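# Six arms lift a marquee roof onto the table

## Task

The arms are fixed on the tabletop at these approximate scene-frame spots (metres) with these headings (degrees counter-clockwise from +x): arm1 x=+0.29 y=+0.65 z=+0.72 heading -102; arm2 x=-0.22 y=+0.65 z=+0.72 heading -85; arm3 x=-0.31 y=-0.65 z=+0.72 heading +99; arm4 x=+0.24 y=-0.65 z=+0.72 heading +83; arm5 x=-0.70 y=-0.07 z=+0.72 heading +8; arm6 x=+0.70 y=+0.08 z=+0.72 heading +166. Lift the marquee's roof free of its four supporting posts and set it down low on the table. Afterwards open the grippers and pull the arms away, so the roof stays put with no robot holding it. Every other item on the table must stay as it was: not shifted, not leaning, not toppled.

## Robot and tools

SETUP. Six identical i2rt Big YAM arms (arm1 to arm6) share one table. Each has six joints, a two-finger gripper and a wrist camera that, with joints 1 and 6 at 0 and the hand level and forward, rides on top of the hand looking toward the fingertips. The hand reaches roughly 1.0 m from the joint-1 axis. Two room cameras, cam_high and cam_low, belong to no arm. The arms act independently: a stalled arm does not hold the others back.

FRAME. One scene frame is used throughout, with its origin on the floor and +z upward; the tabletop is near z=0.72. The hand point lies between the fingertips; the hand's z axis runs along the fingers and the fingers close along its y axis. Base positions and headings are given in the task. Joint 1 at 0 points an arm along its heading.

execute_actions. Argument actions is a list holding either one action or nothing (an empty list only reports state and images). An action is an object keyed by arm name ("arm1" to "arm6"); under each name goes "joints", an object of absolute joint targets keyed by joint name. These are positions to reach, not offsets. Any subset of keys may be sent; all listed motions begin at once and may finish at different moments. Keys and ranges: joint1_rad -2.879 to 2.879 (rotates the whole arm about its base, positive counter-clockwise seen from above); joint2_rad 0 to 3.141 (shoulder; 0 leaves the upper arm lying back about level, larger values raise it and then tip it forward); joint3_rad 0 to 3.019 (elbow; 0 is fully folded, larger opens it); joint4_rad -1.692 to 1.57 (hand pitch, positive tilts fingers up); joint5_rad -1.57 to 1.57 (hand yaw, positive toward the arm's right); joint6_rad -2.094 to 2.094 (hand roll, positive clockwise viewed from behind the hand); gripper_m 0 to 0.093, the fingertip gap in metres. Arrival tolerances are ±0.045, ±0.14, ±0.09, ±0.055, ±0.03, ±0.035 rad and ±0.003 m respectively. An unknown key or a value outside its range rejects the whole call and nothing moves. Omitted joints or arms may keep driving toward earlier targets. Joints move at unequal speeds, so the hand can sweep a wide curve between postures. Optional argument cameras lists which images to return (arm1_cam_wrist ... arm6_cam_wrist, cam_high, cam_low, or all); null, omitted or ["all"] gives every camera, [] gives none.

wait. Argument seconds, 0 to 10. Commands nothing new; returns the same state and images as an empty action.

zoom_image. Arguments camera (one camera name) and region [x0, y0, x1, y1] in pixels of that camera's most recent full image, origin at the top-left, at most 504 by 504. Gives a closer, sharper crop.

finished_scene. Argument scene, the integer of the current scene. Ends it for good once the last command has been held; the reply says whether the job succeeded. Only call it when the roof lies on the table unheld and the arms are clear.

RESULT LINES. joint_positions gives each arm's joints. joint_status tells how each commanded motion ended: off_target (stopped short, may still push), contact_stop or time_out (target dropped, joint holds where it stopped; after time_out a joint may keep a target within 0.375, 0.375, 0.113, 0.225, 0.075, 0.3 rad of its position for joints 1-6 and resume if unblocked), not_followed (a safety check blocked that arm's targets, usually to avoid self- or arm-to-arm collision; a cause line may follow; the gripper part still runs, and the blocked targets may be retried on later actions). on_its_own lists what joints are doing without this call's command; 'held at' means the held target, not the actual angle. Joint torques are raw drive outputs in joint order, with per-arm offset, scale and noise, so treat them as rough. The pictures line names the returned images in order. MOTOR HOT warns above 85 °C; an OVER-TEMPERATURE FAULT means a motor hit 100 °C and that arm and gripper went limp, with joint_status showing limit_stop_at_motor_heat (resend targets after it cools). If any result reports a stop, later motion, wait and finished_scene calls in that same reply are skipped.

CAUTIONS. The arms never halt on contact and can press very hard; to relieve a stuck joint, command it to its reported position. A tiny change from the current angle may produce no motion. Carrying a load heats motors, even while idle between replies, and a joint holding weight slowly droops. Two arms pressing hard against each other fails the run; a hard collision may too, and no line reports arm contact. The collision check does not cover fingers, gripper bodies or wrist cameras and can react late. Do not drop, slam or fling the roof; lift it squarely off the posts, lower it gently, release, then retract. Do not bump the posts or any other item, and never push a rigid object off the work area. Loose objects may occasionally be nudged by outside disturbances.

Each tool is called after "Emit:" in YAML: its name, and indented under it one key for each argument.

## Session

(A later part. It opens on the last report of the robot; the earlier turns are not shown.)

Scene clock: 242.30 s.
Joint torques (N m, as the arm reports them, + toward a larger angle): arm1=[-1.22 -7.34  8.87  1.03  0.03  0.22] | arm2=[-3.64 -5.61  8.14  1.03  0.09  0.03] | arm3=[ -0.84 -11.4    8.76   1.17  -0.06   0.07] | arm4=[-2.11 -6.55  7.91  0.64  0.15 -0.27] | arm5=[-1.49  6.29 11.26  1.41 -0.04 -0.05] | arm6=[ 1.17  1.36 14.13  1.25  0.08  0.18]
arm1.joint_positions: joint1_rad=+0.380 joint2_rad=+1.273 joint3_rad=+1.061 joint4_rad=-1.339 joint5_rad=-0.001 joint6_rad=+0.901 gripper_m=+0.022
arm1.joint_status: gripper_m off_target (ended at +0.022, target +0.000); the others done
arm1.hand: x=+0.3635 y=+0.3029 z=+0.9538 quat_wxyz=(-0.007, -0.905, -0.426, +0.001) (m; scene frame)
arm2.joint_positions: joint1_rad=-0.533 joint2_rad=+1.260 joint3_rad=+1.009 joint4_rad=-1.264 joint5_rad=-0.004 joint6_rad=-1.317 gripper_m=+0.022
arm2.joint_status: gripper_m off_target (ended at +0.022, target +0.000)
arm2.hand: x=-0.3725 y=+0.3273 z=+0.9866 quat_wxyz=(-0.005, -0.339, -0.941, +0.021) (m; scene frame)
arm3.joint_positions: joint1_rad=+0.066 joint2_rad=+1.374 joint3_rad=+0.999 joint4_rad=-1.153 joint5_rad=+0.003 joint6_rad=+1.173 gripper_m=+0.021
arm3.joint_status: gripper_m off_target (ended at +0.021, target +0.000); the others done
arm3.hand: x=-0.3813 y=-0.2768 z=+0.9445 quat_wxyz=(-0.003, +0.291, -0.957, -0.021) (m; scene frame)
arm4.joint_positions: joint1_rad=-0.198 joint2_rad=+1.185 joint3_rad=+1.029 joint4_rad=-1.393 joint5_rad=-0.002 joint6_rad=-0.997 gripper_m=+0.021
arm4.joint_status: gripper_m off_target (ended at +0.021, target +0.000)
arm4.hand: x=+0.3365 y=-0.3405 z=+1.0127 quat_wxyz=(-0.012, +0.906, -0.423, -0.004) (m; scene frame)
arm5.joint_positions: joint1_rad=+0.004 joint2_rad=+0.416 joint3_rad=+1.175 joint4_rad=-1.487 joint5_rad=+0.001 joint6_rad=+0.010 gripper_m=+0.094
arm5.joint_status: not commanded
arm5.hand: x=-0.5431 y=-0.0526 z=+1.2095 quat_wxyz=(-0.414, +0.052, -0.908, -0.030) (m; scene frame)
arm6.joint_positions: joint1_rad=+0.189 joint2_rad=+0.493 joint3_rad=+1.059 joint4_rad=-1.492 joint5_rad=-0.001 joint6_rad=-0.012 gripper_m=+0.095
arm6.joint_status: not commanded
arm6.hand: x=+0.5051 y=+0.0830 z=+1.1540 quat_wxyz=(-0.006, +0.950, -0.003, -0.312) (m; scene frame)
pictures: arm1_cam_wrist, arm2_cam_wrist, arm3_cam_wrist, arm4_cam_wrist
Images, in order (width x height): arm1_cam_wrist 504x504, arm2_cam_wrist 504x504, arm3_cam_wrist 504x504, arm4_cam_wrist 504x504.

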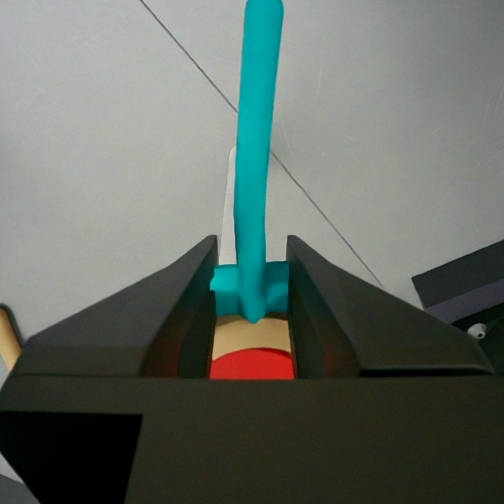

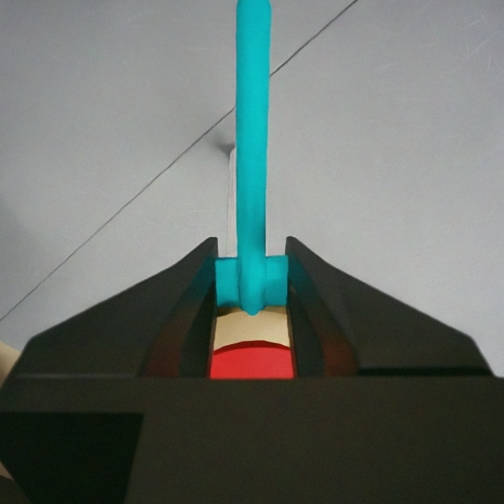

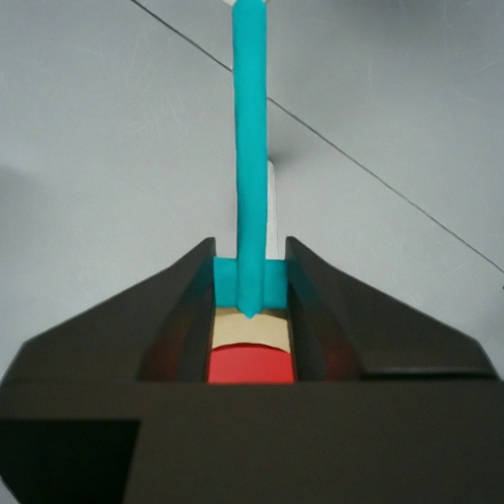

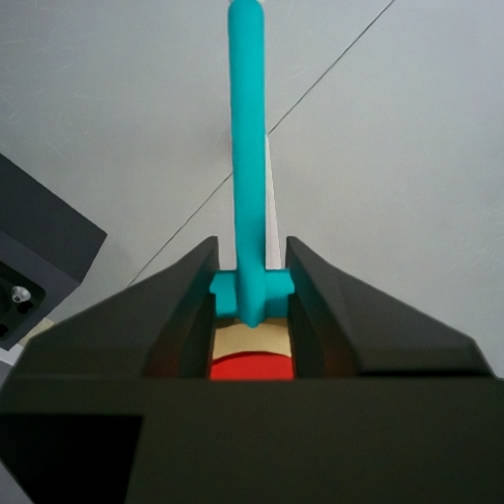

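Emit:
execute_actions:
  actions:
    - {"arm1":{"joints":{"joint1_rad":0.417,"joint2_rad":1.23,"joint3_rad":1.125,"joint4_rad":-1.41}},"arm2":{"joints":{"joint1_rad":-0.578,"joint2_rad":1.227,"joint3_rad":1.09,"joint4_rad":-1.333}},"arm3":{"joints":{"joint1_rad":0.106,"joint2_rad":1.33,"joint3_rad":1.07,"joint4_rad":-1.225}},"arm4":{"joints":{"joint1_rad":-0.24,"joint2_rad":1.147,"joint3_rad":1.095,"joint4_rad":-1.469}}}
  cameras: ["cam_high","cam_low"]

Emit:
zoom_image:
  camera: "cam_low"
  region: [370, 180, 450, 250]

Emit:
zoom_image:
  camera: "cam_low"
  region: [110, 170, 210, 250]

Scene clock: 264.07 s.
Joint torques (N m, as the arm reports them, + toward a larger angle): arm1=[ 0.95 -7.79 12.87 -0.3  -0.06  0.21] | arm2=[-4.6  -7.61 13.73 -0.09  0.37  0.03] | arm3=[  0.6  -11.61  14.62  -0.31  -0.04   0.06] | arm4=[-2.19 -7.67 10.85 -0.88  0.36 -0.25] | arm5=[-1.27  6.37 11.22  1.55 -0.03 -0.07] | arm6=[ 1.14  1.36 14.15  1.26  0.08  0.18]
arm1.joint_positions: joint1_rad=+0.404 joint2_rad=+1.243 joint3_rad=+1.075 joint4_rad=-1.394 joint5_rad=+0.002 joint6_rad=+0.901 gripper_m=+0.022
arm1.joint_status: all done
arm1.hand: x=+0.3690 y=+0.3151 z=+0.9686 quat_wxyz=(-0.002, -0.900, -0.437, +0.001) (m; scene frame)
arm2.joint_positions: joint1_rad=-0.550 joint2_rad=+1.248 joint3_rad=+1.036 joint4_rad=-1.317 joint5_rad=-0.011 joint6_rad=-1.317 gripper_m=+0.022
arm2.joint_status: all done
arm2.hand: x=-0.3752 y=+0.3336 z=+1.0002 quat_wxyz=(-0.009, -0.347, -0.938, +0.014) (m; scene frame)
arm3.joint_positions: joint1_rad=+0.097 joint2_rad=+1.338 joint3_rad=+1.013 joint4_rad=-1.208 joint5_rad=+0.003 joint6_rad=+1.173 gripper_m=+0.021
arm3.joint_status: all done
arm3.hand: x=-0.3907 y=-0.2874 z=+0.9619 quat_wxyz=(-0.003, +0.305, -0.952, -0.019) (m; scene frame)
arm4.joint_positions: joint1_rad=-0.217 joint2_rad=+1.159 joint3_rad=+1.054 joint4_rad=-1.441 joint5_rad=-0.009 joint6_rad=-0.997 gripper_m=+0.021
arm4.joint_status: all done
arm4.hand: x=+0.3390 y=-0.3481 z=+1.0301 quat_wxyz=(-0.013, +0.902, -0.431, -0.008) (m; scene frame)
arm5.joint_positions: joint1_rad=+0.004 joint2_rad=+0.416 joint3_rad=+1.175 joint4_rad=-1.487 joint5_rad=+0.001 joint6_rad=+0.010 gripper_m=+0.094
arm5.joint_status: not commanded
arm5.hand: x=-0.5431 y=-0.0526 z=+1.2095 quat_wxyz=(-0.414, +0.052, -0.908, -0.030) (m; scene frame)
arm6.joint_positions: joint1_rad=+0.189 joint2_rad=+0.493 joint3_rad=+1.059 joint4_rad=-1.492 joint5_rad=-0.001 joint6_rad=-0.012 gripper_m=+0.095
arm6.joint_status: not commanded
arm6.hand: x=+0.5051 y=+0.0830 z=+1.1540 quat_wxyz=(-0.006, +0.950, -0.003, -0.312) (m; scene frame)
pictures: cam_high, cam_low
Images, in order (width x height): cam_high 504x504, cam_low 504x504.

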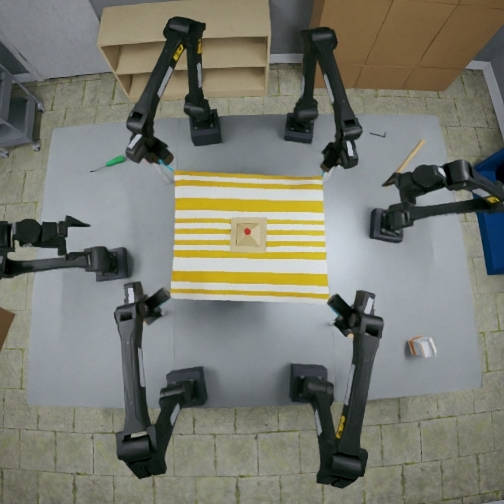

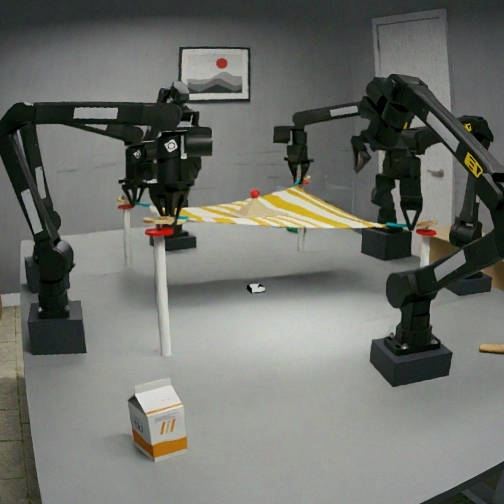

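Region (370, 180, 450, 250) of cam_low's 504x504 image, scaled by 6.300, with more detail than that image has; it fills the top 441 rows of this view, and the rest is white.

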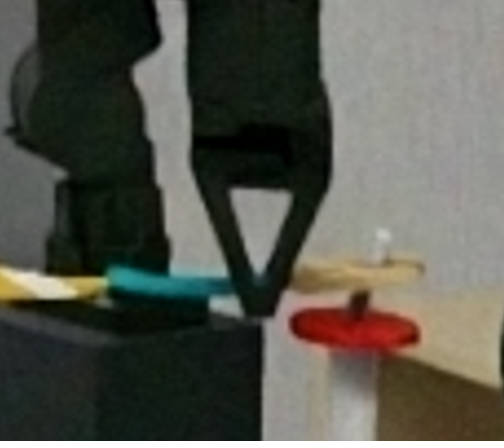

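Region (110, 170, 210, 250) of cam_low's 504x504 image, scaled by 5.040, with more detail than that image has; it fills the top 403 rows of this view, and the rest is white.

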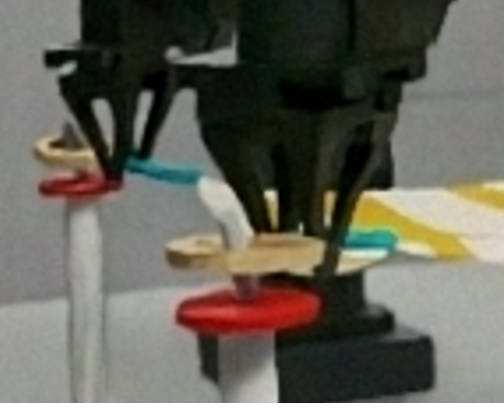

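Emit:
execute_actions:
  actions:
    - {"arm1":{"joints":{"joint1_rad":0.43,"joint2_rad":1.214,"joint3_rad":1.205,"joint4_rad":-1.505}},"arm2":{"joints":{"joint1_rad":-0.535,"joint2_rad":1.265,"joint3_rad":1.015,"joint4_rad":-1.265}},"arm3":{"joints":{"joint1_rad":0.118,"joint2_rad":1.30,"joint3_rad":1.138,"joint4_rad":-1.322}},"arm4":{"joints":{"joint1_rad":-0.28,"joint2_rad":1.126,"joint3_rad":1.171,"joint4_rad":-1.565}}}
  cameras: ["cam_low"]

Emit:
zoom_image:
  camera: "cam_low"
  region: [110, 150, 450, 260]

Emit:
zoom_image:
  camera: "cam_low"
  region: [110, 170, 210, 250]

Scene clock: 280.13 s.
Joint torques (N m, as the arm reports them, + toward a larger angle): arm1=[ 1.28 -7.47 12.72 -0.42 -0.1   0.23] | arm2=[-2.43 -5.12  8.22  1.19  0.27  0.01] | arm3=[  1.18 -11.22  14.6   -0.28  -0.07   0.08] | arm4=[-2.07 -7.11 10.81 -0.82  0.49 -0.24] | arm5=[-1.03  6.19 11.28  1.37 -0.03 -0.03] | arm6=[ 1.06  1.36 14.12  1.27  0.08  0.18]
arm1.joint_positions: joint1_rad=+0.411 joint2_rad=+1.224 joint3_rad=+1.162 joint4_rad=-1.487 joint5_rad=+0.003 joint6_rad=+0.901 gripper_m=+0.022
arm1.joint_status: all done
arm1.hand: x=+0.3710 y=+0.3150 z=+1.0076 quat_wxyz=(-0.007, -0.898, -0.440, +0.003) (m; scene frame)
arm2.joint_positions: joint1_rad=-0.537 joint2_rad=+1.248 joint3_rad=+1.025 joint4_rad=-1.276 joint5_rad=-0.008 joint6_rad=-1.316 gripper_m=+0.022
arm2.joint_status: all done
arm2.hand: x=-0.3743 y=+0.3262 z=+0.9963 quat_wxyz=(-0.006, -0.342, -0.939, +0.029) (m; scene frame)
arm3.joint_positions: joint1_rad=+0.102 joint2_rad=+1.303 joint3_rad=+1.086 joint4_rad=-1.305 joint5_rad=+0.003 joint6_rad=+1.173 gripper_m=+0.021
arm3.joint_status: all done
arm3.hand: x=-0.3926 y=-0.2874 z=+1.0010 quat_wxyz=(-0.003, +0.307, -0.951, -0.025) (m; scene frame)
arm4.joint_positions: joint1_rad=-0.257 joint2_rad=+1.135 joint3_rad=+1.134 joint4_rad=-1.536 joint5_rad=-0.012 joint6_rad=-0.997 gripper_m=+0.021
arm4.joint_status: all done
arm4.hand: x=+0.3492 y=-0.3566 z=+1.0673 quat_wxyz=(-0.017, +0.893, -0.450, -0.009) (m; scene frame)
arm5.joint_positions: joint1_rad=+0.004 joint2_rad=+0.416 joint3_rad=+1.175 joint4_rad=-1.487 joint5_rad=+0.001 joint6_rad=+0.010 gripper_m=+0.094
arm5.joint_status: not commanded
arm5.hand: x=-0.5431 y=-0.0526 z=+1.2095 quat_wxyz=(-0.414, +0.052, -0.908, -0.030) (m; scene frame)
arm6.joint_positions: joint1_rad=+0.189 joint2_rad=+0.493 joint3_rad=+1.059 joint4_rad=-1.492 joint5_rad=-0.001 joint6_rad=-0.012 gripper_m=+0.095
arm6.joint_status: not commanded
arm6.hand: x=+0.5051 y=+0.0830 z=+1.1540 quat_wxyz=(-0.006, +0.950, -0.003, -0.312) (m; scene frame)
pictures: cam_low
Images, in order (width x height): cam_low 504x504.

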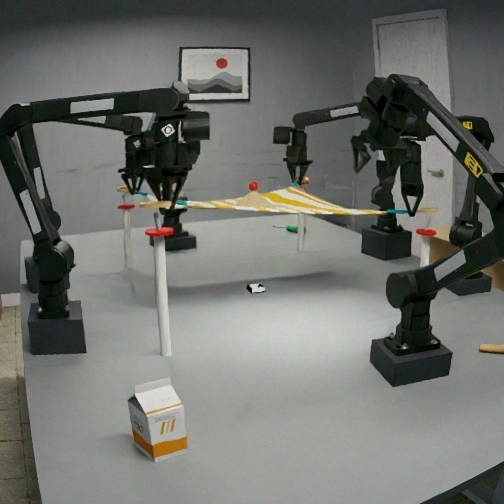

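Region (110, 150, 450, 260) of cam_low's 504x504 image, scaled by 1.482, with more detail than that image has; it fills the top 163 rows of this view, and the rest is white.

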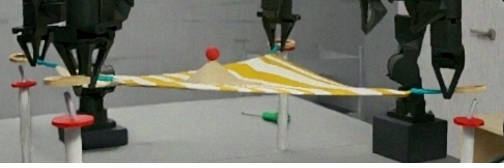

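Region (110, 170, 210, 250) of cam_low's 504x504 image, scaled by 5.040, with more detail than that image has; it fills the top 403 rows of this view, and the rest is white.

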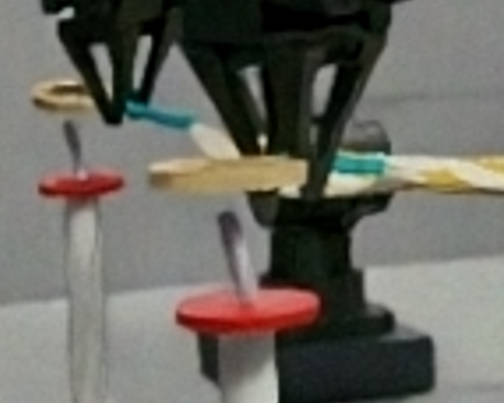

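Emit:
zoom_image:
  camera: "cam_low"
  region: [220, 175, 300, 300]

Region (220, 175, 300, 300) of cam_low's 504x504 image, scaled by 4.032, with more detail than that image has; it fills the left 323 columns of this view, and the rest is white.

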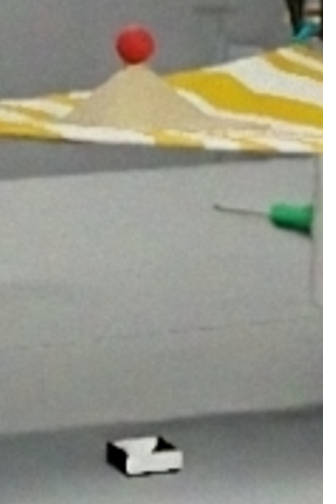

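Emit:
execute_actions:
  actions:
    - {"arm1":{"joints":{"joint1_rad":0.31,"joint6_rad":0.8}},"arm2":{"joints":{"joint1_rad":-0.605,"joint2_rad":1.21,"joint3_rad":1.187,"joint4_rad":-1.452}},"arm3":{"joints":{"joint1_rad":0.0,"joint6_rad":1.05}},"arm4":{"joints":{"joint1_rad":-0.14,"joint6_rad":-0.9}}}
  cameras: ["cam_low","arm2_cam_wrist"]

Emit:
zoom_image:
  camera: "cam_low"
  region: [260, 130, 340, 210]

Scene clock: 328.27 s.
Joint torques (N m, as the arm reports them, + toward a larger angle): arm1=[-0.05 -7.67 12.55 -0.18 -0.11  0.  ] | arm2=[-4.11 -7.5  13.11 -0.04  0.43  0.02] | arm3=[  0.04 -11.21  14.52  -0.3   -0.04  -0.15] | arm4=[-0.96 -6.92 10.67 -0.84  0.46  0.08] | arm5=[-1.55  6.25 11.12  1.3  -0.06 -0.07] | arm6=[ 1.11  1.31 14.14  1.25  0.09  0.18]
arm1.joint_positions: joint1_rad=+0.309 joint2_rad=+1.224 joint3_rad=+1.162 joint4_rad=-1.491 joint5_rad=+0.003 joint6_rad=+0.810 gripper_m=+0.022
arm1.joint_status: all done
arm1.hand: x=+0.3364 y=+0.3094 z=+1.0075 quat_wxyz=(-0.005, -0.901, -0.435, +0.003) (m; scene frame)
arm2.joint_positions: joint1_rad=-0.584 joint2_rad=+1.222 joint3_rad=+1.141 joint4_rad=-1.437 joint5_rad=-0.013 joint6_rad=-1.316 gripper_m=+0.022
arm2.joint_status: all done
arm2.hand: x=-0.3864 y=+0.3383 z=+1.0480 quat_wxyz=(-0.008, -0.364, -0.931, +0.020) (m; scene frame)
arm3.joint_positions: joint1_rad=-0.003 joint2_rad=+1.303 joint3_rad=+1.086 joint4_rad=-1.305 joint5_rad=+0.003 joint6_rad=+1.058 gripper_m=+0.021
arm3.joint_status: all done
arm3.hand: x=-0.3545 y=-0.2807 z=+1.0009 quat_wxyz=(-0.006, +0.313, -0.950, -0.024) (m; scene frame)
arm4.joint_positions: joint1_rad=-0.131 joint2_rad=+1.135 joint3_rad=+1.134 joint4_rad=-1.541 joint5_rad=-0.011 joint6_rad=-0.914 gripper_m=+0.021
arm4.joint_status: all done
arm4.hand: x=+0.3113 y=-0.3465 z=+1.0674 quat_wxyz=(-0.014, +0.903, -0.430, -0.010) (m; scene frame)
arm5.joint_positions: joint1_rad=+0.004 joint2_rad=+0.416 joint3_rad=+1.175 joint4_rad=-1.487 joint5_rad=+0.001 joint6_rad=+0.010 gripper_m=+0.094
arm5.joint_status: not commanded
arm5.hand: x=-0.5431 y=-0.0526 z=+1.2095 quat_wxyz=(-0.414, +0.052, -0.908, -0.030) (m; scene frame)
arm6.joint_positions: joint1_rad=+0.189 joint2_rad=+0.493 joint3_rad=+1.059 joint4_rad=-1.492 joint5_rad=-0.001 joint6_rad=-0.012 gripper_m=+0.095
arm6.joint_status: not commanded
arm6.hand: x=+0.5051 y=+0.0830 z=+1.1540 quat_wxyz=(-0.006, +0.950, -0.003, -0.312) (m; scene frame)
pictures: arm2_cam_wrist, cam_low
Images, in order (width x height): arm2_cam_wrist 504x504, cam_low 504x504.

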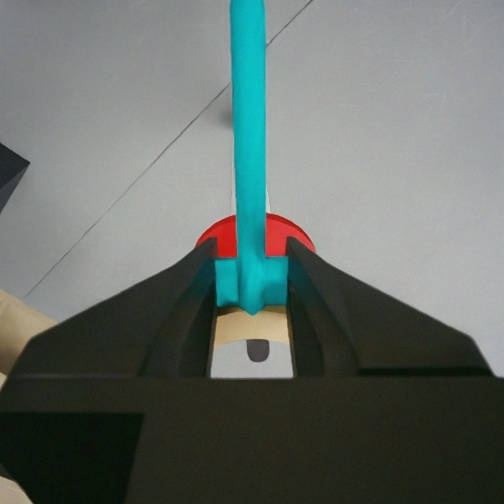

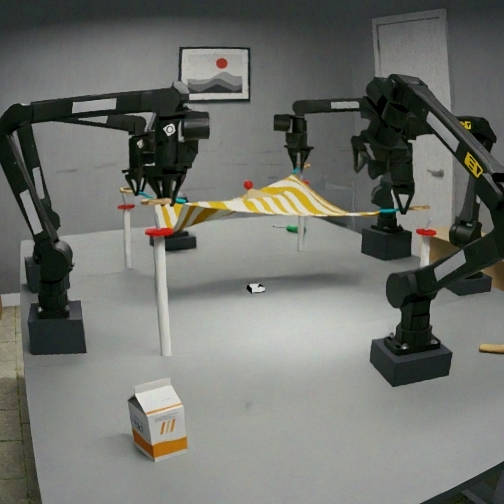

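Region (260, 130, 340, 210) of cam_low's 504x504 image, scaled by 6.300, with more detail than that image has.

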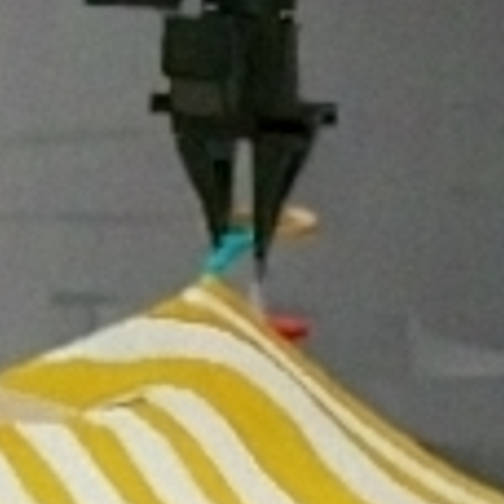

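Emit:
execute_actions:
  actions:
    - {"arm1":{"joints":{"joint1_rad":0.13,"joint6_rad":0.62}},"arm2":{"joints":{"joint1_rad":-0.27,"joint6_rad":-0.95}},"arm3":{"joints":{"joint1_rad":-0.17,"joint6_rad":0.85}},"arm4":{"joints":{"joint1_rad":0.06,"joint6_rad":-0.7}}}
  cameras: ["cam_low","cam_high"]

Scene clock: 337.60 s.
Joint torques (N m, as the arm reports them, + toward a larger angle): arm1=[ 0.09 -7.33 12.61 -0.19 -0.07  0.02] | arm2=[-2.93 -6.77 13.28 -0.03  0.09  0.06] | arm3=[  0.18 -11.22  14.52  -0.21   0.    -0.12] | arm4=[-0.99 -7.05 10.71 -0.58  0.25  0.02] | arm5=[-1.39  6.2  11.17  1.53 -0.04 -0.07] | arm6=[ 1.15  1.35 14.13  1.26  0.08  0.18]
arm1.joint_positions: joint1_rad=+0.126 joint2_rad=+1.224 joint3_rad=+1.162 joint4_rad=-1.491 joint5_rad=+0.002 joint6_rad=+0.629 gripper_m=+0.022
arm1.joint_status: all done
arm1.hand: x=+0.2744 y=+0.3067 z=+1.0075 quat_wxyz=(-0.004, -0.901, -0.434, +0.004) (m; scene frame)
arm2.joint_positions: joint1_rad=-0.265 joint2_rad=+1.222 joint3_rad=+1.141 joint4_rad=-1.437 joint5_rad=-0.004 joint6_rad=-0.958 gripper_m=+0.022
arm2.joint_status: all done
arm2.hand: x=-0.2826 y=+0.3030 z=+1.0492 quat_wxyz=(-0.012, -0.382, -0.924, +0.018) (m; scene frame)
arm3.joint_positions: joint1_rad=-0.177 joint2_rad=+1.303 joint3_rad=+1.086 joint4_rad=-1.305 joint5_rad=+0.002 joint6_rad=+0.858 gripper_m=+0.021
arm3.joint_status: all done
arm3.hand: x=-0.2900 y=-0.2786 z=+1.0008 quat_wxyz=(-0.009, +0.325, -0.945, -0.023) (m; scene frame)
arm4.joint_positions: joint1_rad=+0.062 joint2_rad=+1.135 joint3_rad=+1.134 joint4_rad=-1.544 joint5_rad=-0.005 joint6_rad=-0.714 gripper_m=+0.021
arm4.joint_status: all done
arm4.hand: x=+0.2524 y=-0.3393 z=+1.0675 quat_wxyz=(-0.012, +0.901, -0.433, -0.009) (m; scene frame)
arm5.joint_positions: joint1_rad=+0.004 joint2_rad=+0.416 joint3_rad=+1.175 joint4_rad=-1.487 joint5_rad=+0.001 joint6_rad=+0.010 gripper_m=+0.094
arm5.joint_status: not commanded
arm5.hand: x=-0.5431 y=-0.0526 z=+1.2095 quat_wxyz=(-0.414, +0.052, -0.908, -0.030) (m; scene frame)
arm6.joint_positions: joint1_rad=+0.189 joint2_rad=+0.493 joint3_rad=+1.059 joint4_rad=-1.492 joint5_rad=-0.001 joint6_rad=-0.012 gripper_m=+0.095
arm6.joint_status: not commanded
arm6.hand: x=+0.5051 y=+0.0830 z=+1.1540 quat_wxyz=(-0.006, +0.950, -0.003, -0.312) (m; scene frame)
pictures: cam_high, cam_low
Images, in order (width x height): cam_high 504x504, cam_low 504x504.

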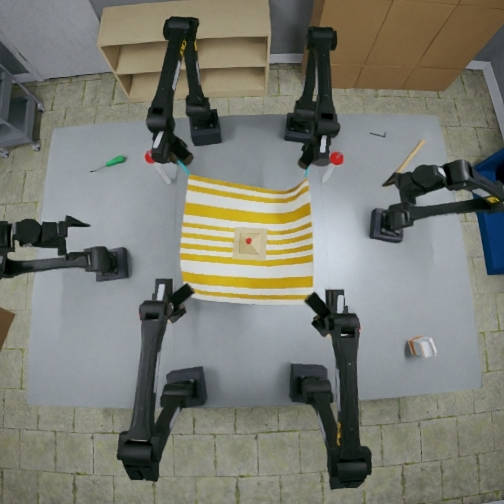

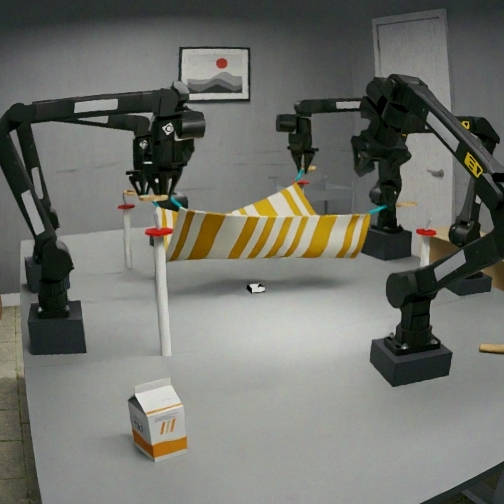

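Emit:
execute_actions:
  actions:
    - {"arm1":{"joints":{"joint2_rad":1.268,"joint3_rad":1.04,"joint4_rad":-1.32}},"arm2":{"joints":{"joint2_rad":1.308,"joint3_rad":0.952,"joint4_rad":-1.2}},"arm3":{"joints":{"joint2_rad":1.371,"joint3_rad":0.984,"joint4_rad":-1.17}},"arm4":{"joints":{"joint2_rad":1.193,"joint3_rad":0.915,"joint4_rad":-1.27}}}
  cameras: ["cam_low"]

Emit:
execute_actions:
  actions:
    - {"arm1":{"joints":{"joint2_rad":1.555,"joint3_rad":0.745,"joint4_rad":-0.73}},"arm2":{"joints":{"joint2_rad":1.685,"joint3_rad":0.712,"joint4_rad":-0.575}},"arm3":{"joints":{"joint2_rad":1.72,"joint3_rad":0.77,"joint4_rad":-0.595}},"arm4":{"joints":{"joint2_rad":1.605,"joint3_rad":0.62,"joint4_rad":-0.555}}}
  cameras: ["cam_low","cam_high"]

Scene clock: 359.30 s.
Joint torques (N m, as the arm reports them, + toward a larger angle): arm1=[ 0.11 -7.97  9.19  0.82 -0.07  0.02] | arm2=[-2.93 -6.9   8.69  0.9   0.1   0.02] | arm3=[  0.46 -12.35   9.49   1.     0.01  -0.08] | arm4=[-1.05 -7.52  8.28  0.6   0.26  0.04] | arm5=[-1.12  6.02 11.13  1.46 -0.06 -0.07] | arm6=[ 1.14  1.35 14.13  1.25  0.09  0.19]
arm1.joint_positions: joint1_rad=+0.126 joint2_rad=+1.279 joint3_rad=+1.030 joint4_rad=-1.331 joint5_rad=+0.002 joint6_rad=+0.629 gripper_m=+0.022
arm1.joint_status: all done
arm1.hand: x=+0.2742 y=+0.3038 z=+0.9403 quat_wxyz=(+0.007, -0.901, -0.434, -0.003) (m; scene frame)
arm2.joint_positions: joint1_rad=-0.265 joint2_rad=+1.315 joint3_rad=+0.949 joint4_rad=-1.209 joint5_rad=-0.004 joint6_rad=-0.958 gripper_m=+0.022
arm2.joint_status: all done
arm2.hand: x=-0.2807 y=+0.3065 z=+0.9478 quat_wxyz=(-0.006, -0.382, -0.924, -0.009) (m; scene frame)
arm3.joint_positions: joint1_rad=-0.177 joint2_rad=+1.378 joint3_rad=+0.983 joint4_rad=-1.187 joint5_rad=+0.002 joint6_rad=+0.857 gripper_m=+0.021
arm3.joint_status: all done
arm3.hand: x=-0.2905 y=-0.2848 z=+0.9373 quat_wxyz=(+0.002, +0.325, -0.946, +0.005) (m; scene frame)
arm4.joint_positions: joint1_rad=+0.062 joint2_rad=+1.200 joint3_rad=+0.906 joint4_rad=-1.283 joint5_rad=-0.005 joint6_rad=-0.714 gripper_m=+0.021
arm4.joint_status: all done
arm4.hand: x=+0.2523 y=-0.3388 z=+0.9626 quat_wxyz=(+0.003, +0.901, -0.434, -0.003) (m; scene frame)
arm5.joint_positions: joint1_rad=+0.004 joint2_rad=+0.416 joint3_rad=+1.175 joint4_rad=-1.487 joint5_rad=+0.001 joint6_rad=+0.010 gripper_m=+0.094
arm5.joint_status: not commanded
arm5.hand: x=-0.5431 y=-0.0526 z=+1.2095 quat_wxyz=(-0.414, +0.052, -0.908, -0.030) (m; scene frame)
arm6.joint_positions: joint1_rad=+0.189 joint2_rad=+0.493 joint3_rad=+1.059 joint4_rad=-1.492 joint5_rad=-0.001 joint6_rad=-0.012 gripper_m=+0.095
arm6.joint_status: not commanded
arm6.hand: x=+0.5051 y=+0.0830 z=+1.1540 quat_wxyz=(-0.006, +0.950, -0.003, -0.312) (m; scene frame)
pictures: cam_low
Images, in order (width x height): cam_low 504x504.

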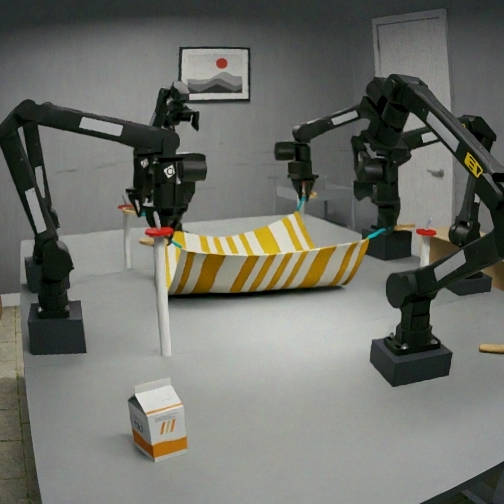

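Scene clock: 360.67 s.
Joint torques (N m, as the arm reports them, + toward a larger angle): arm1=[-0.1  -9.95  6.05  0.95 -0.05  0.06] | arm2=[-2.83 -8.48  5.44  1.14  0.06  0.02] | arm3=[  0.58 -15.02   6.49   1.12   0.    -0.09] | arm4=[-1.02 -9.35  4.51  0.72  0.18  0.  ] | arm5=[-1.09  6.26 11.08  1.47 -0.05 -0.08] | arm6=[ 1.17  1.33 14.13  1.26  0.09  0.18]
arm1.joint_positions: joint1_rad=+0.126 joint2_rad=+1.573 joint3_rad=+0.742 joint4_rad=-0.743 joint5_rad=+0.002 joint6_rad=+0.628 gripper_m=+0.022
arm1.joint_status: all done
arm1.hand: x=+0.2741 y=+0.3034 z=+0.7484 quat_wxyz=(+0.005, -0.901, -0.435, -0.001) (m; scene frame)
arm2.joint_positions: joint1_rad=-0.265 joint2_rad=+1.690 joint3_rad=+0.707 joint4_rad=-0.588 joint5_rad=-0.003 joint6_rad=-0.958 gripper_m=+0.022
arm2.joint_status: all done
arm2.hand: x=-0.2779 y=+0.3094 z=+0.7511 quat_wxyz=(-0.006, -0.382, -0.924, -0.007) (m; scene frame)
arm3.joint_positions: joint1_rad=-0.177 joint2_rad=+1.734 joint3_rad=+0.765 joint4_rad=-0.613 joint5_rad=+0.002 joint6_rad=+0.857 gripper_m=+0.021
arm3.joint_status: all done
arm3.hand: x=-0.2909 y=-0.2867 z=+0.7474 quat_wxyz=(+0.002, +0.325, -0.946, +0.005) (m; scene frame)
arm4.joint_positions: joint1_rad=+0.062 joint2_rad=+1.604 joint3_rad=+0.621 joint4_rad=-0.572 joint5_rad=-0.003 joint6_rad=-0.713 gripper_m=+0.021
arm4.joint_status: all done
arm4.hand: x=+0.2524 y=-0.3324 z=+0.7540 quat_wxyz=(-0.007, +0.901, -0.434, -0.006) (m; scene frame)
arm5.joint_positions: joint1_rad=+0.004 joint2_rad=+0.416 joint3_rad=+1.175 joint4_rad=-1.487 joint5_rad=+0.001 joint6_rad=+0.010 gripper_m=+0.094
arm5.joint_status: not commanded
arm5.hand: x=-0.5431 y=-0.0526 z=+1.2095 quat_wxyz=(-0.414, +0.052, -0.908, -0.030) (m; scene frame)
arm6.joint_positions: joint1_rad=+0.189 joint2_rad=+0.493 joint3_rad=+1.059 joint4_rad=-1.492 joint5_rad=-0.001 joint6_rad=-0.012 gripper_m=+0.095
arm6.joint_status: not commanded
arm6.hand: x=+0.5051 y=+0.0830 z=+1.1540 quat_wxyz=(-0.006, +0.950, -0.003, -0.312) (m; scene frame)
pictures: cam_high, cam_low
Images, in order (width x height): cam_high 504x504, cam_low 504x504.

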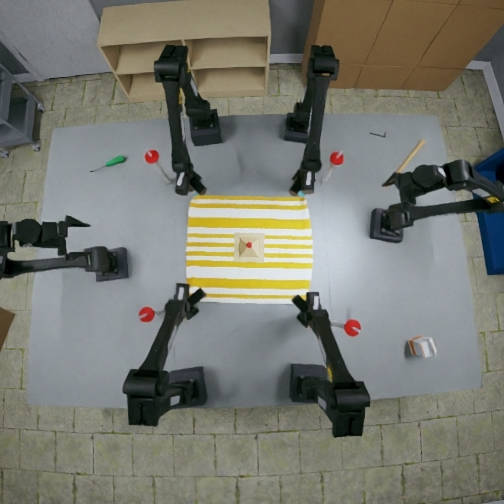

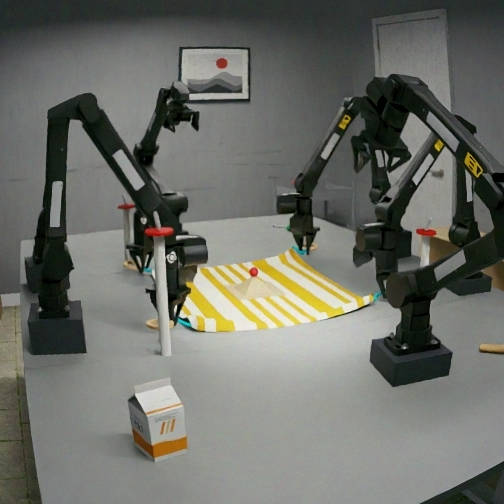

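Emit:
execute_actions:
  actions:
    - {"arm1":{"joints":{"joint2_rad":1.625,"joint4_rad":-0.675}},"arm2":{"joints":{"joint2_rad":1.755,"joint4_rad":-0.51}},"arm3":{"joints":{"joint2_rad":1.78,"joint4_rad":-0.545}},"arm4":{"joints":{"joint2_rad":1.69,"joint4_rad":-0.48}}}
  cameras: ["cam_low"]

Emit:
zoom_image:
  camera: "cam_low"
  region: [120, 240, 240, 345]

Scene clock: 368.50 s.
Joint torques (N m, as the arm reports them, + toward a larger angle): arm1=[ 0.03 -8.76  5.72  0.8  -0.07  0.04] | arm2=[-2.93 -7.28  5.12  1.17  0.05  0.03] | arm3=[  0.3  -13.47   6.1    1.1    0.01  -0.09] | arm4=[-0.63 -9.57  3.96  0.74  0.19  0.01] | arm5=[-1.48  5.81 11.09  1.39 -0.06 -0.04] | arm6=[ 1.14  1.39 14.13  1.25  0.08  0.18]
arm1.joint_positions: joint1_rad=+0.126 joint2_rad=+1.624 joint3_rad=+0.742 joint4_rad=-0.686 joint5_rad=+0.001 joint6_rad=+0.628 gripper_m=+0.022
arm1.joint_status: all done
arm1.hand: x=+0.2739 y=+0.2974 z=+0.7318 quat_wxyz=(+0.002, -0.901, -0.435, +0.000) (m; scene frame)
arm2.joint_positions: joint1_rad=-0.265 joint2_rad=+1.740 joint3_rad=+0.707 joint4_rad=-0.523 joint5_rad=-0.003 joint6_rad=-0.958 gripper_m=+0.022
arm2.joint_status: all done
arm2.hand: x=-0.2786 y=+0.3040 z=+0.7347 quat_wxyz=(-0.008, -0.382, -0.924, +0.000) (m; scene frame)
arm3.joint_positions: joint1_rad=-0.177 joint2_rad=+1.774 joint3_rad=+0.765 joint4_rad=-0.563 joint5_rad=+0.002 joint6_rad=+0.857 gripper_m=+0.021
arm3.joint_status: all done
arm3.hand: x=-0.2907 y=-0.2828 z=+0.7334 quat_wxyz=(+0.000, +0.325, -0.946, +0.001) (m; scene frame)
arm4.joint_positions: joint1_rad=+0.062 joint2_rad=+1.682 joint3_rad=+0.621 joint4_rad=-0.496 joint5_rad=-0.003 joint6_rad=-0.713 gripper_m=+0.021
arm4.joint_status: all done
arm4.hand: x=+0.2526 y=-0.3290 z=+0.7313 quat_wxyz=(-0.007, +0.901, -0.434, -0.005) (m; scene frame)
arm5.joint_positions: joint1_rad=+0.004 joint2_rad=+0.416 joint3_rad=+1.175 joint4_rad=-1.487 joint5_rad=+0.001 joint6_rad=+0.010 gripper_m=+0.094
arm5.joint_status: not commanded
arm5.hand: x=-0.5431 y=-0.0526 z=+1.2095 quat_wxyz=(-0.414, +0.052, -0.908, -0.030) (m; scene frame)
arm6.joint_positions: joint1_rad=+0.189 joint2_rad=+0.493 joint3_rad=+1.059 joint4_rad=-1.492 joint5_rad=-0.001 joint6_rad=-0.012 gripper_m=+0.095
arm6.joint_status: not commanded
arm6.hand: x=+0.5051 y=+0.0830 z=+1.1540 quat_wxyz=(-0.006, +0.950, -0.003, -0.312) (m; scene frame)
pictures: cam_low
Images, in order (width x height): cam_low 504x504.

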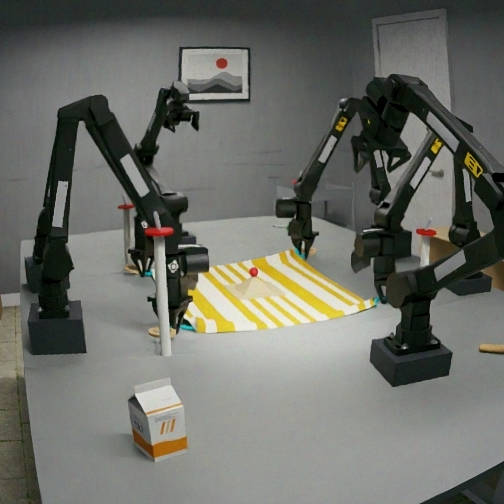

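Region (120, 240, 240, 345) of cam_low's 504x504 image, scaled by 4.200, with more detail than that image has; it fills the top 441 rows of this view, and the rest is white.

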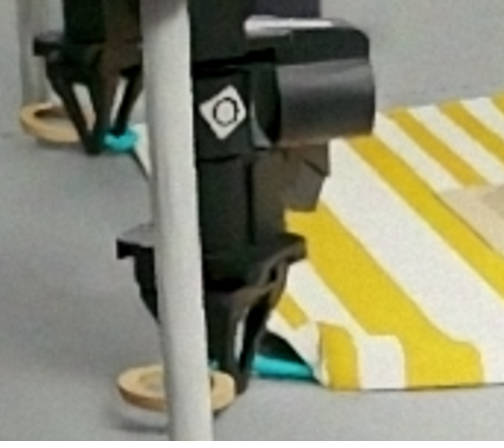

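Close enough; release and retreat.

Emit:
execute_actions:
  actions:
    - {"arm1":{"joints":{"joint2_rad":1.645,"gripper_m":0.045}},"arm2":{"joints":{"joint2_rad":1.78,"gripper_m":0.045}},"arm3":{"joints":{"joint2_rad":1.80,"gripper_m":0.045}},"arm4":{"joints":{"joint2_rad":1.71,"gripper_m":0.045}}}
  cameras: []

Emit:
execute_actions:
  actions:
    - {"arm1":{"joints":{"joint2_rad":0.9,"joint3_rad":0.9,"joint4_rad":-1.5}},"arm2":{"joints":{"joint2_rad":0.9,"joint3_rad":0.9,"joint4_rad":-1.5}},"arm3":{"joints":{"joint2_rad":0.9,"joint3_rad":0.9,"joint4_rad":-1.5}},"arm4":{"joints":{"joint2_rad":0.9,"joint3_rad":0.9,"joint4_rad":-1.5}}}
  cameras: ["cam_low","cam_high"]

Scene clock: 375.60 s.
Joint torques (N m, as the arm reports them, + toward a larger angle): arm1=[-0.06 -7.46  5.78  0.86 -0.06  0.03] | arm2=[-2.84 -6.78  4.97  1.12  0.05  0.03] | arm3=[  0.49 -12.73   6.07   1.05   0.01  -0.09] | arm4=[-0.94 -7.31  4.06  0.56  0.23  0.01] | arm5=[-1.6   5.94 11.26  1.52 -0.01 -0.08] | arm6=[ 1.16  1.36 14.13  1.26  0.09  0.19]
arm1.joint_positions: joint1_rad=+0.126 joint2_rad=+1.624 joint3_rad=+0.742 joint4_rad=-0.686 joint5_rad=+0.001 joint6_rad=+0.628 gripper_m=+0.045
arm1.joint_status: all done
arm1.hand: x=+0.2739 y=+0.2973 z=+0.7318 quat_wxyz=(+0.001, -0.901, -0.435, +0.000) (m; scene frame)
arm2.joint_positions: joint1_rad=-0.265 joint2_rad=+1.755 joint3_rad=+0.707 joint4_rad=-0.522 joint5_rad=-0.003 joint6_rad=-0.958 gripper_m=+0.045
arm2.joint_status: all done
arm2.hand: x=-0.2781 y=+0.3069 z=+0.7298 quat_wxyz=(-0.006, -0.382, -0.924, -0.007) (m; scene frame)
arm3.joint_positions: joint1_rad=-0.177 joint2_rad=+1.784 joint3_rad=+0.765 joint4_rad=-0.562 joint5_rad=+0.002 joint6_rad=+0.857 gripper_m=+0.045
arm3.joint_status: all done
arm3.hand: x=-0.2908 y=-0.2845 z=+0.7301 quat_wxyz=(+0.002, +0.325, -0.946, +0.004) (m; scene frame)
arm4.joint_positions: joint1_rad=+0.062 joint2_rad=+1.682 joint3_rad=+0.621 joint4_rad=-0.496 joint5_rad=-0.003 joint6_rad=-0.713 gripper_m=+0.045
arm4.joint_status: all done
arm4.hand: x=+0.2526 y=-0.3290 z=+0.7313 quat_wxyz=(-0.007, +0.901, -0.434, -0.005) (m; scene frame)
arm5.joint_positions: joint1_rad=+0.004 joint2_rad=+0.416 joint3_rad=+1.175 joint4_rad=-1.487 joint5_rad=+0.001 joint6_rad=+0.010 gripper_m=+0.094
arm5.joint_status: not commanded
arm5.hand: x=-0.5431 y=-0.0526 z=+1.2095 quat_wxyz=(-0.414, +0.052, -0.908, -0.030) (m; scene frame)
arm6.joint_positions: joint1_rad=+0.189 joint2_rad=+0.493 joint3_rad=+1.059 joint4_rad=-1.492 joint5_rad=-0.001 joint6_rad=-0.012 gripper_m=+0.095
arm6.joint_status: not commanded
arm6.hand: x=+0.5051 y=+0.0830 z=+1.1540 quat_wxyz=(-0.006, +0.950, -0.003, -0.312) (m; scene frame)
pictures: none
No camera images: the call's "cameras" was empty. Leave "cameras" out to get every camera's image.

Scene clock: 377.17 s.
Joint torques (N m, as the arm reports them, + toward a larger angle): arm1=[-0.05 -2.49 11.36  0.04 -0.07  0.02] | arm2=[-3.   -2.16 11.34  0.2   0.04  0.02] | arm3=[ 0.48 -4.27 13.12 -0.17  0.   -0.09] | arm4=[-0.62 -2.26  8.46 -0.33  0.2   0.03] | arm5=[-1.81  6.02 11.14  1.43 -0.01 -0.06] | arm6=[ 1.09  1.38 14.15  1.26  0.09  0.18]
arm1.joint_positions: joint1_rad=+0.126 joint2_rad=+0.899 joint3_rad=+0.871 joint4_rad=-1.489 joint5_rad=+0.001 joint6_rad=+0.628 gripper_m=+0.045
arm1.joint_status: all done
arm1.hand: x=+0.2791 y=+0.4147 z=+0.9813 quat_wxyz=(-0.021, -0.900, -0.435, +0.012) (m; scene frame)
arm2.joint_positions: joint1_rad=-0.265 joint2_rad=+0.903 joint3_rad=+0.878 joint4_rad=-1.489 joint5_rad=-0.003 joint6_rad=-0.957 gripper_m=+0.045
arm2.joint_status: all done
arm2.hand: x=-0.2633 y=+0.4149 z=+1.0323 quat_wxyz=(-0.012, -0.382, -0.924, +0.020) (m; scene frame)
arm3.joint_positions: joint1_rad=-0.177 joint2_rad=+0.896 joint3_rad=+0.867 joint4_rad=-1.484 joint5_rad=+0.002 joint6_rad=+0.857 gripper_m=+0.045
arm3.joint_status: all done
arm3.hand: x=-0.2970 y=-0.4164 z=+1.0269 quat_wxyz=(-0.011, +0.325, -0.945, -0.027) (m; scene frame)
arm4.joint_positions: joint1_rad=+0.062 joint2_rad=+0.899 joint3_rad=+0.894 joint4_rad=-1.483 joint5_rad=-0.003 joint6_rad=-0.712 gripper_m=+0.045
arm4.joint_status: all done
arm4.hand: x=+0.2500 y=-0.4094 z=+1.0332 quat_wxyz=(-0.038, +0.900, -0.434, -0.019) (m; scene frame)
arm5.joint_positions: joint1_rad=+0.004 joint2_rad=+0.416 joint3_rad=+1.175 joint4_rad=-1.487 joint5_rad=+0.001 joint6_rad=+0.010 gripper_m=+0.094
arm5.joint_status: not commanded
arm5.hand: x=-0.5431 y=-0.0526 z=+1.2095 quat_wxyz=(-0.414, +0.052, -0.908, -0.030) (m; scene frame)
arm6.joint_positions: joint1_rad=+0.189 joint2_rad=+0.493 joint3_rad=+1.059 joint4_rad=-1.492 joint5_rad=-0.001 joint6_rad=-0.012 gripper_m=+0.095
arm6.joint_status: not commanded
arm6.hand: x=+0.5051 y=+0.0830 z=+1.1540 quat_wxyz=(-0.006, +0.950, -0.003, -0.312) (m; scene frame)
pictures: cam_high, cam_low
Images, in order (width x height): cam_high 504x504, cam_low 504x504.

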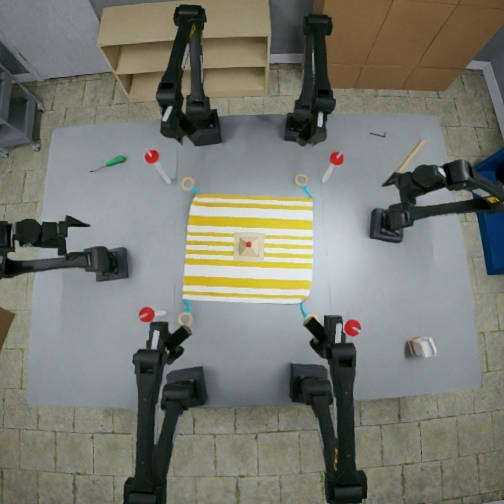

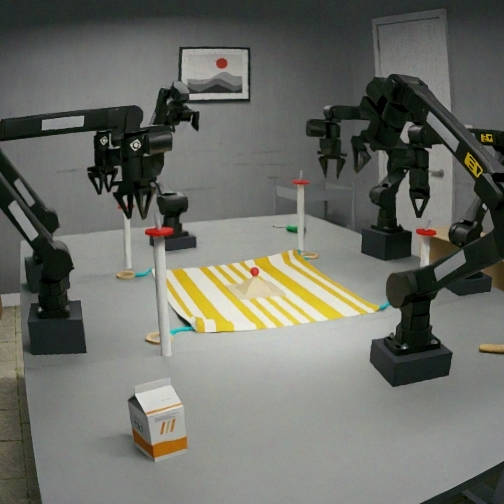

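Emit:
finished_scene:
  scene: 1

The scene is finished: the task was done.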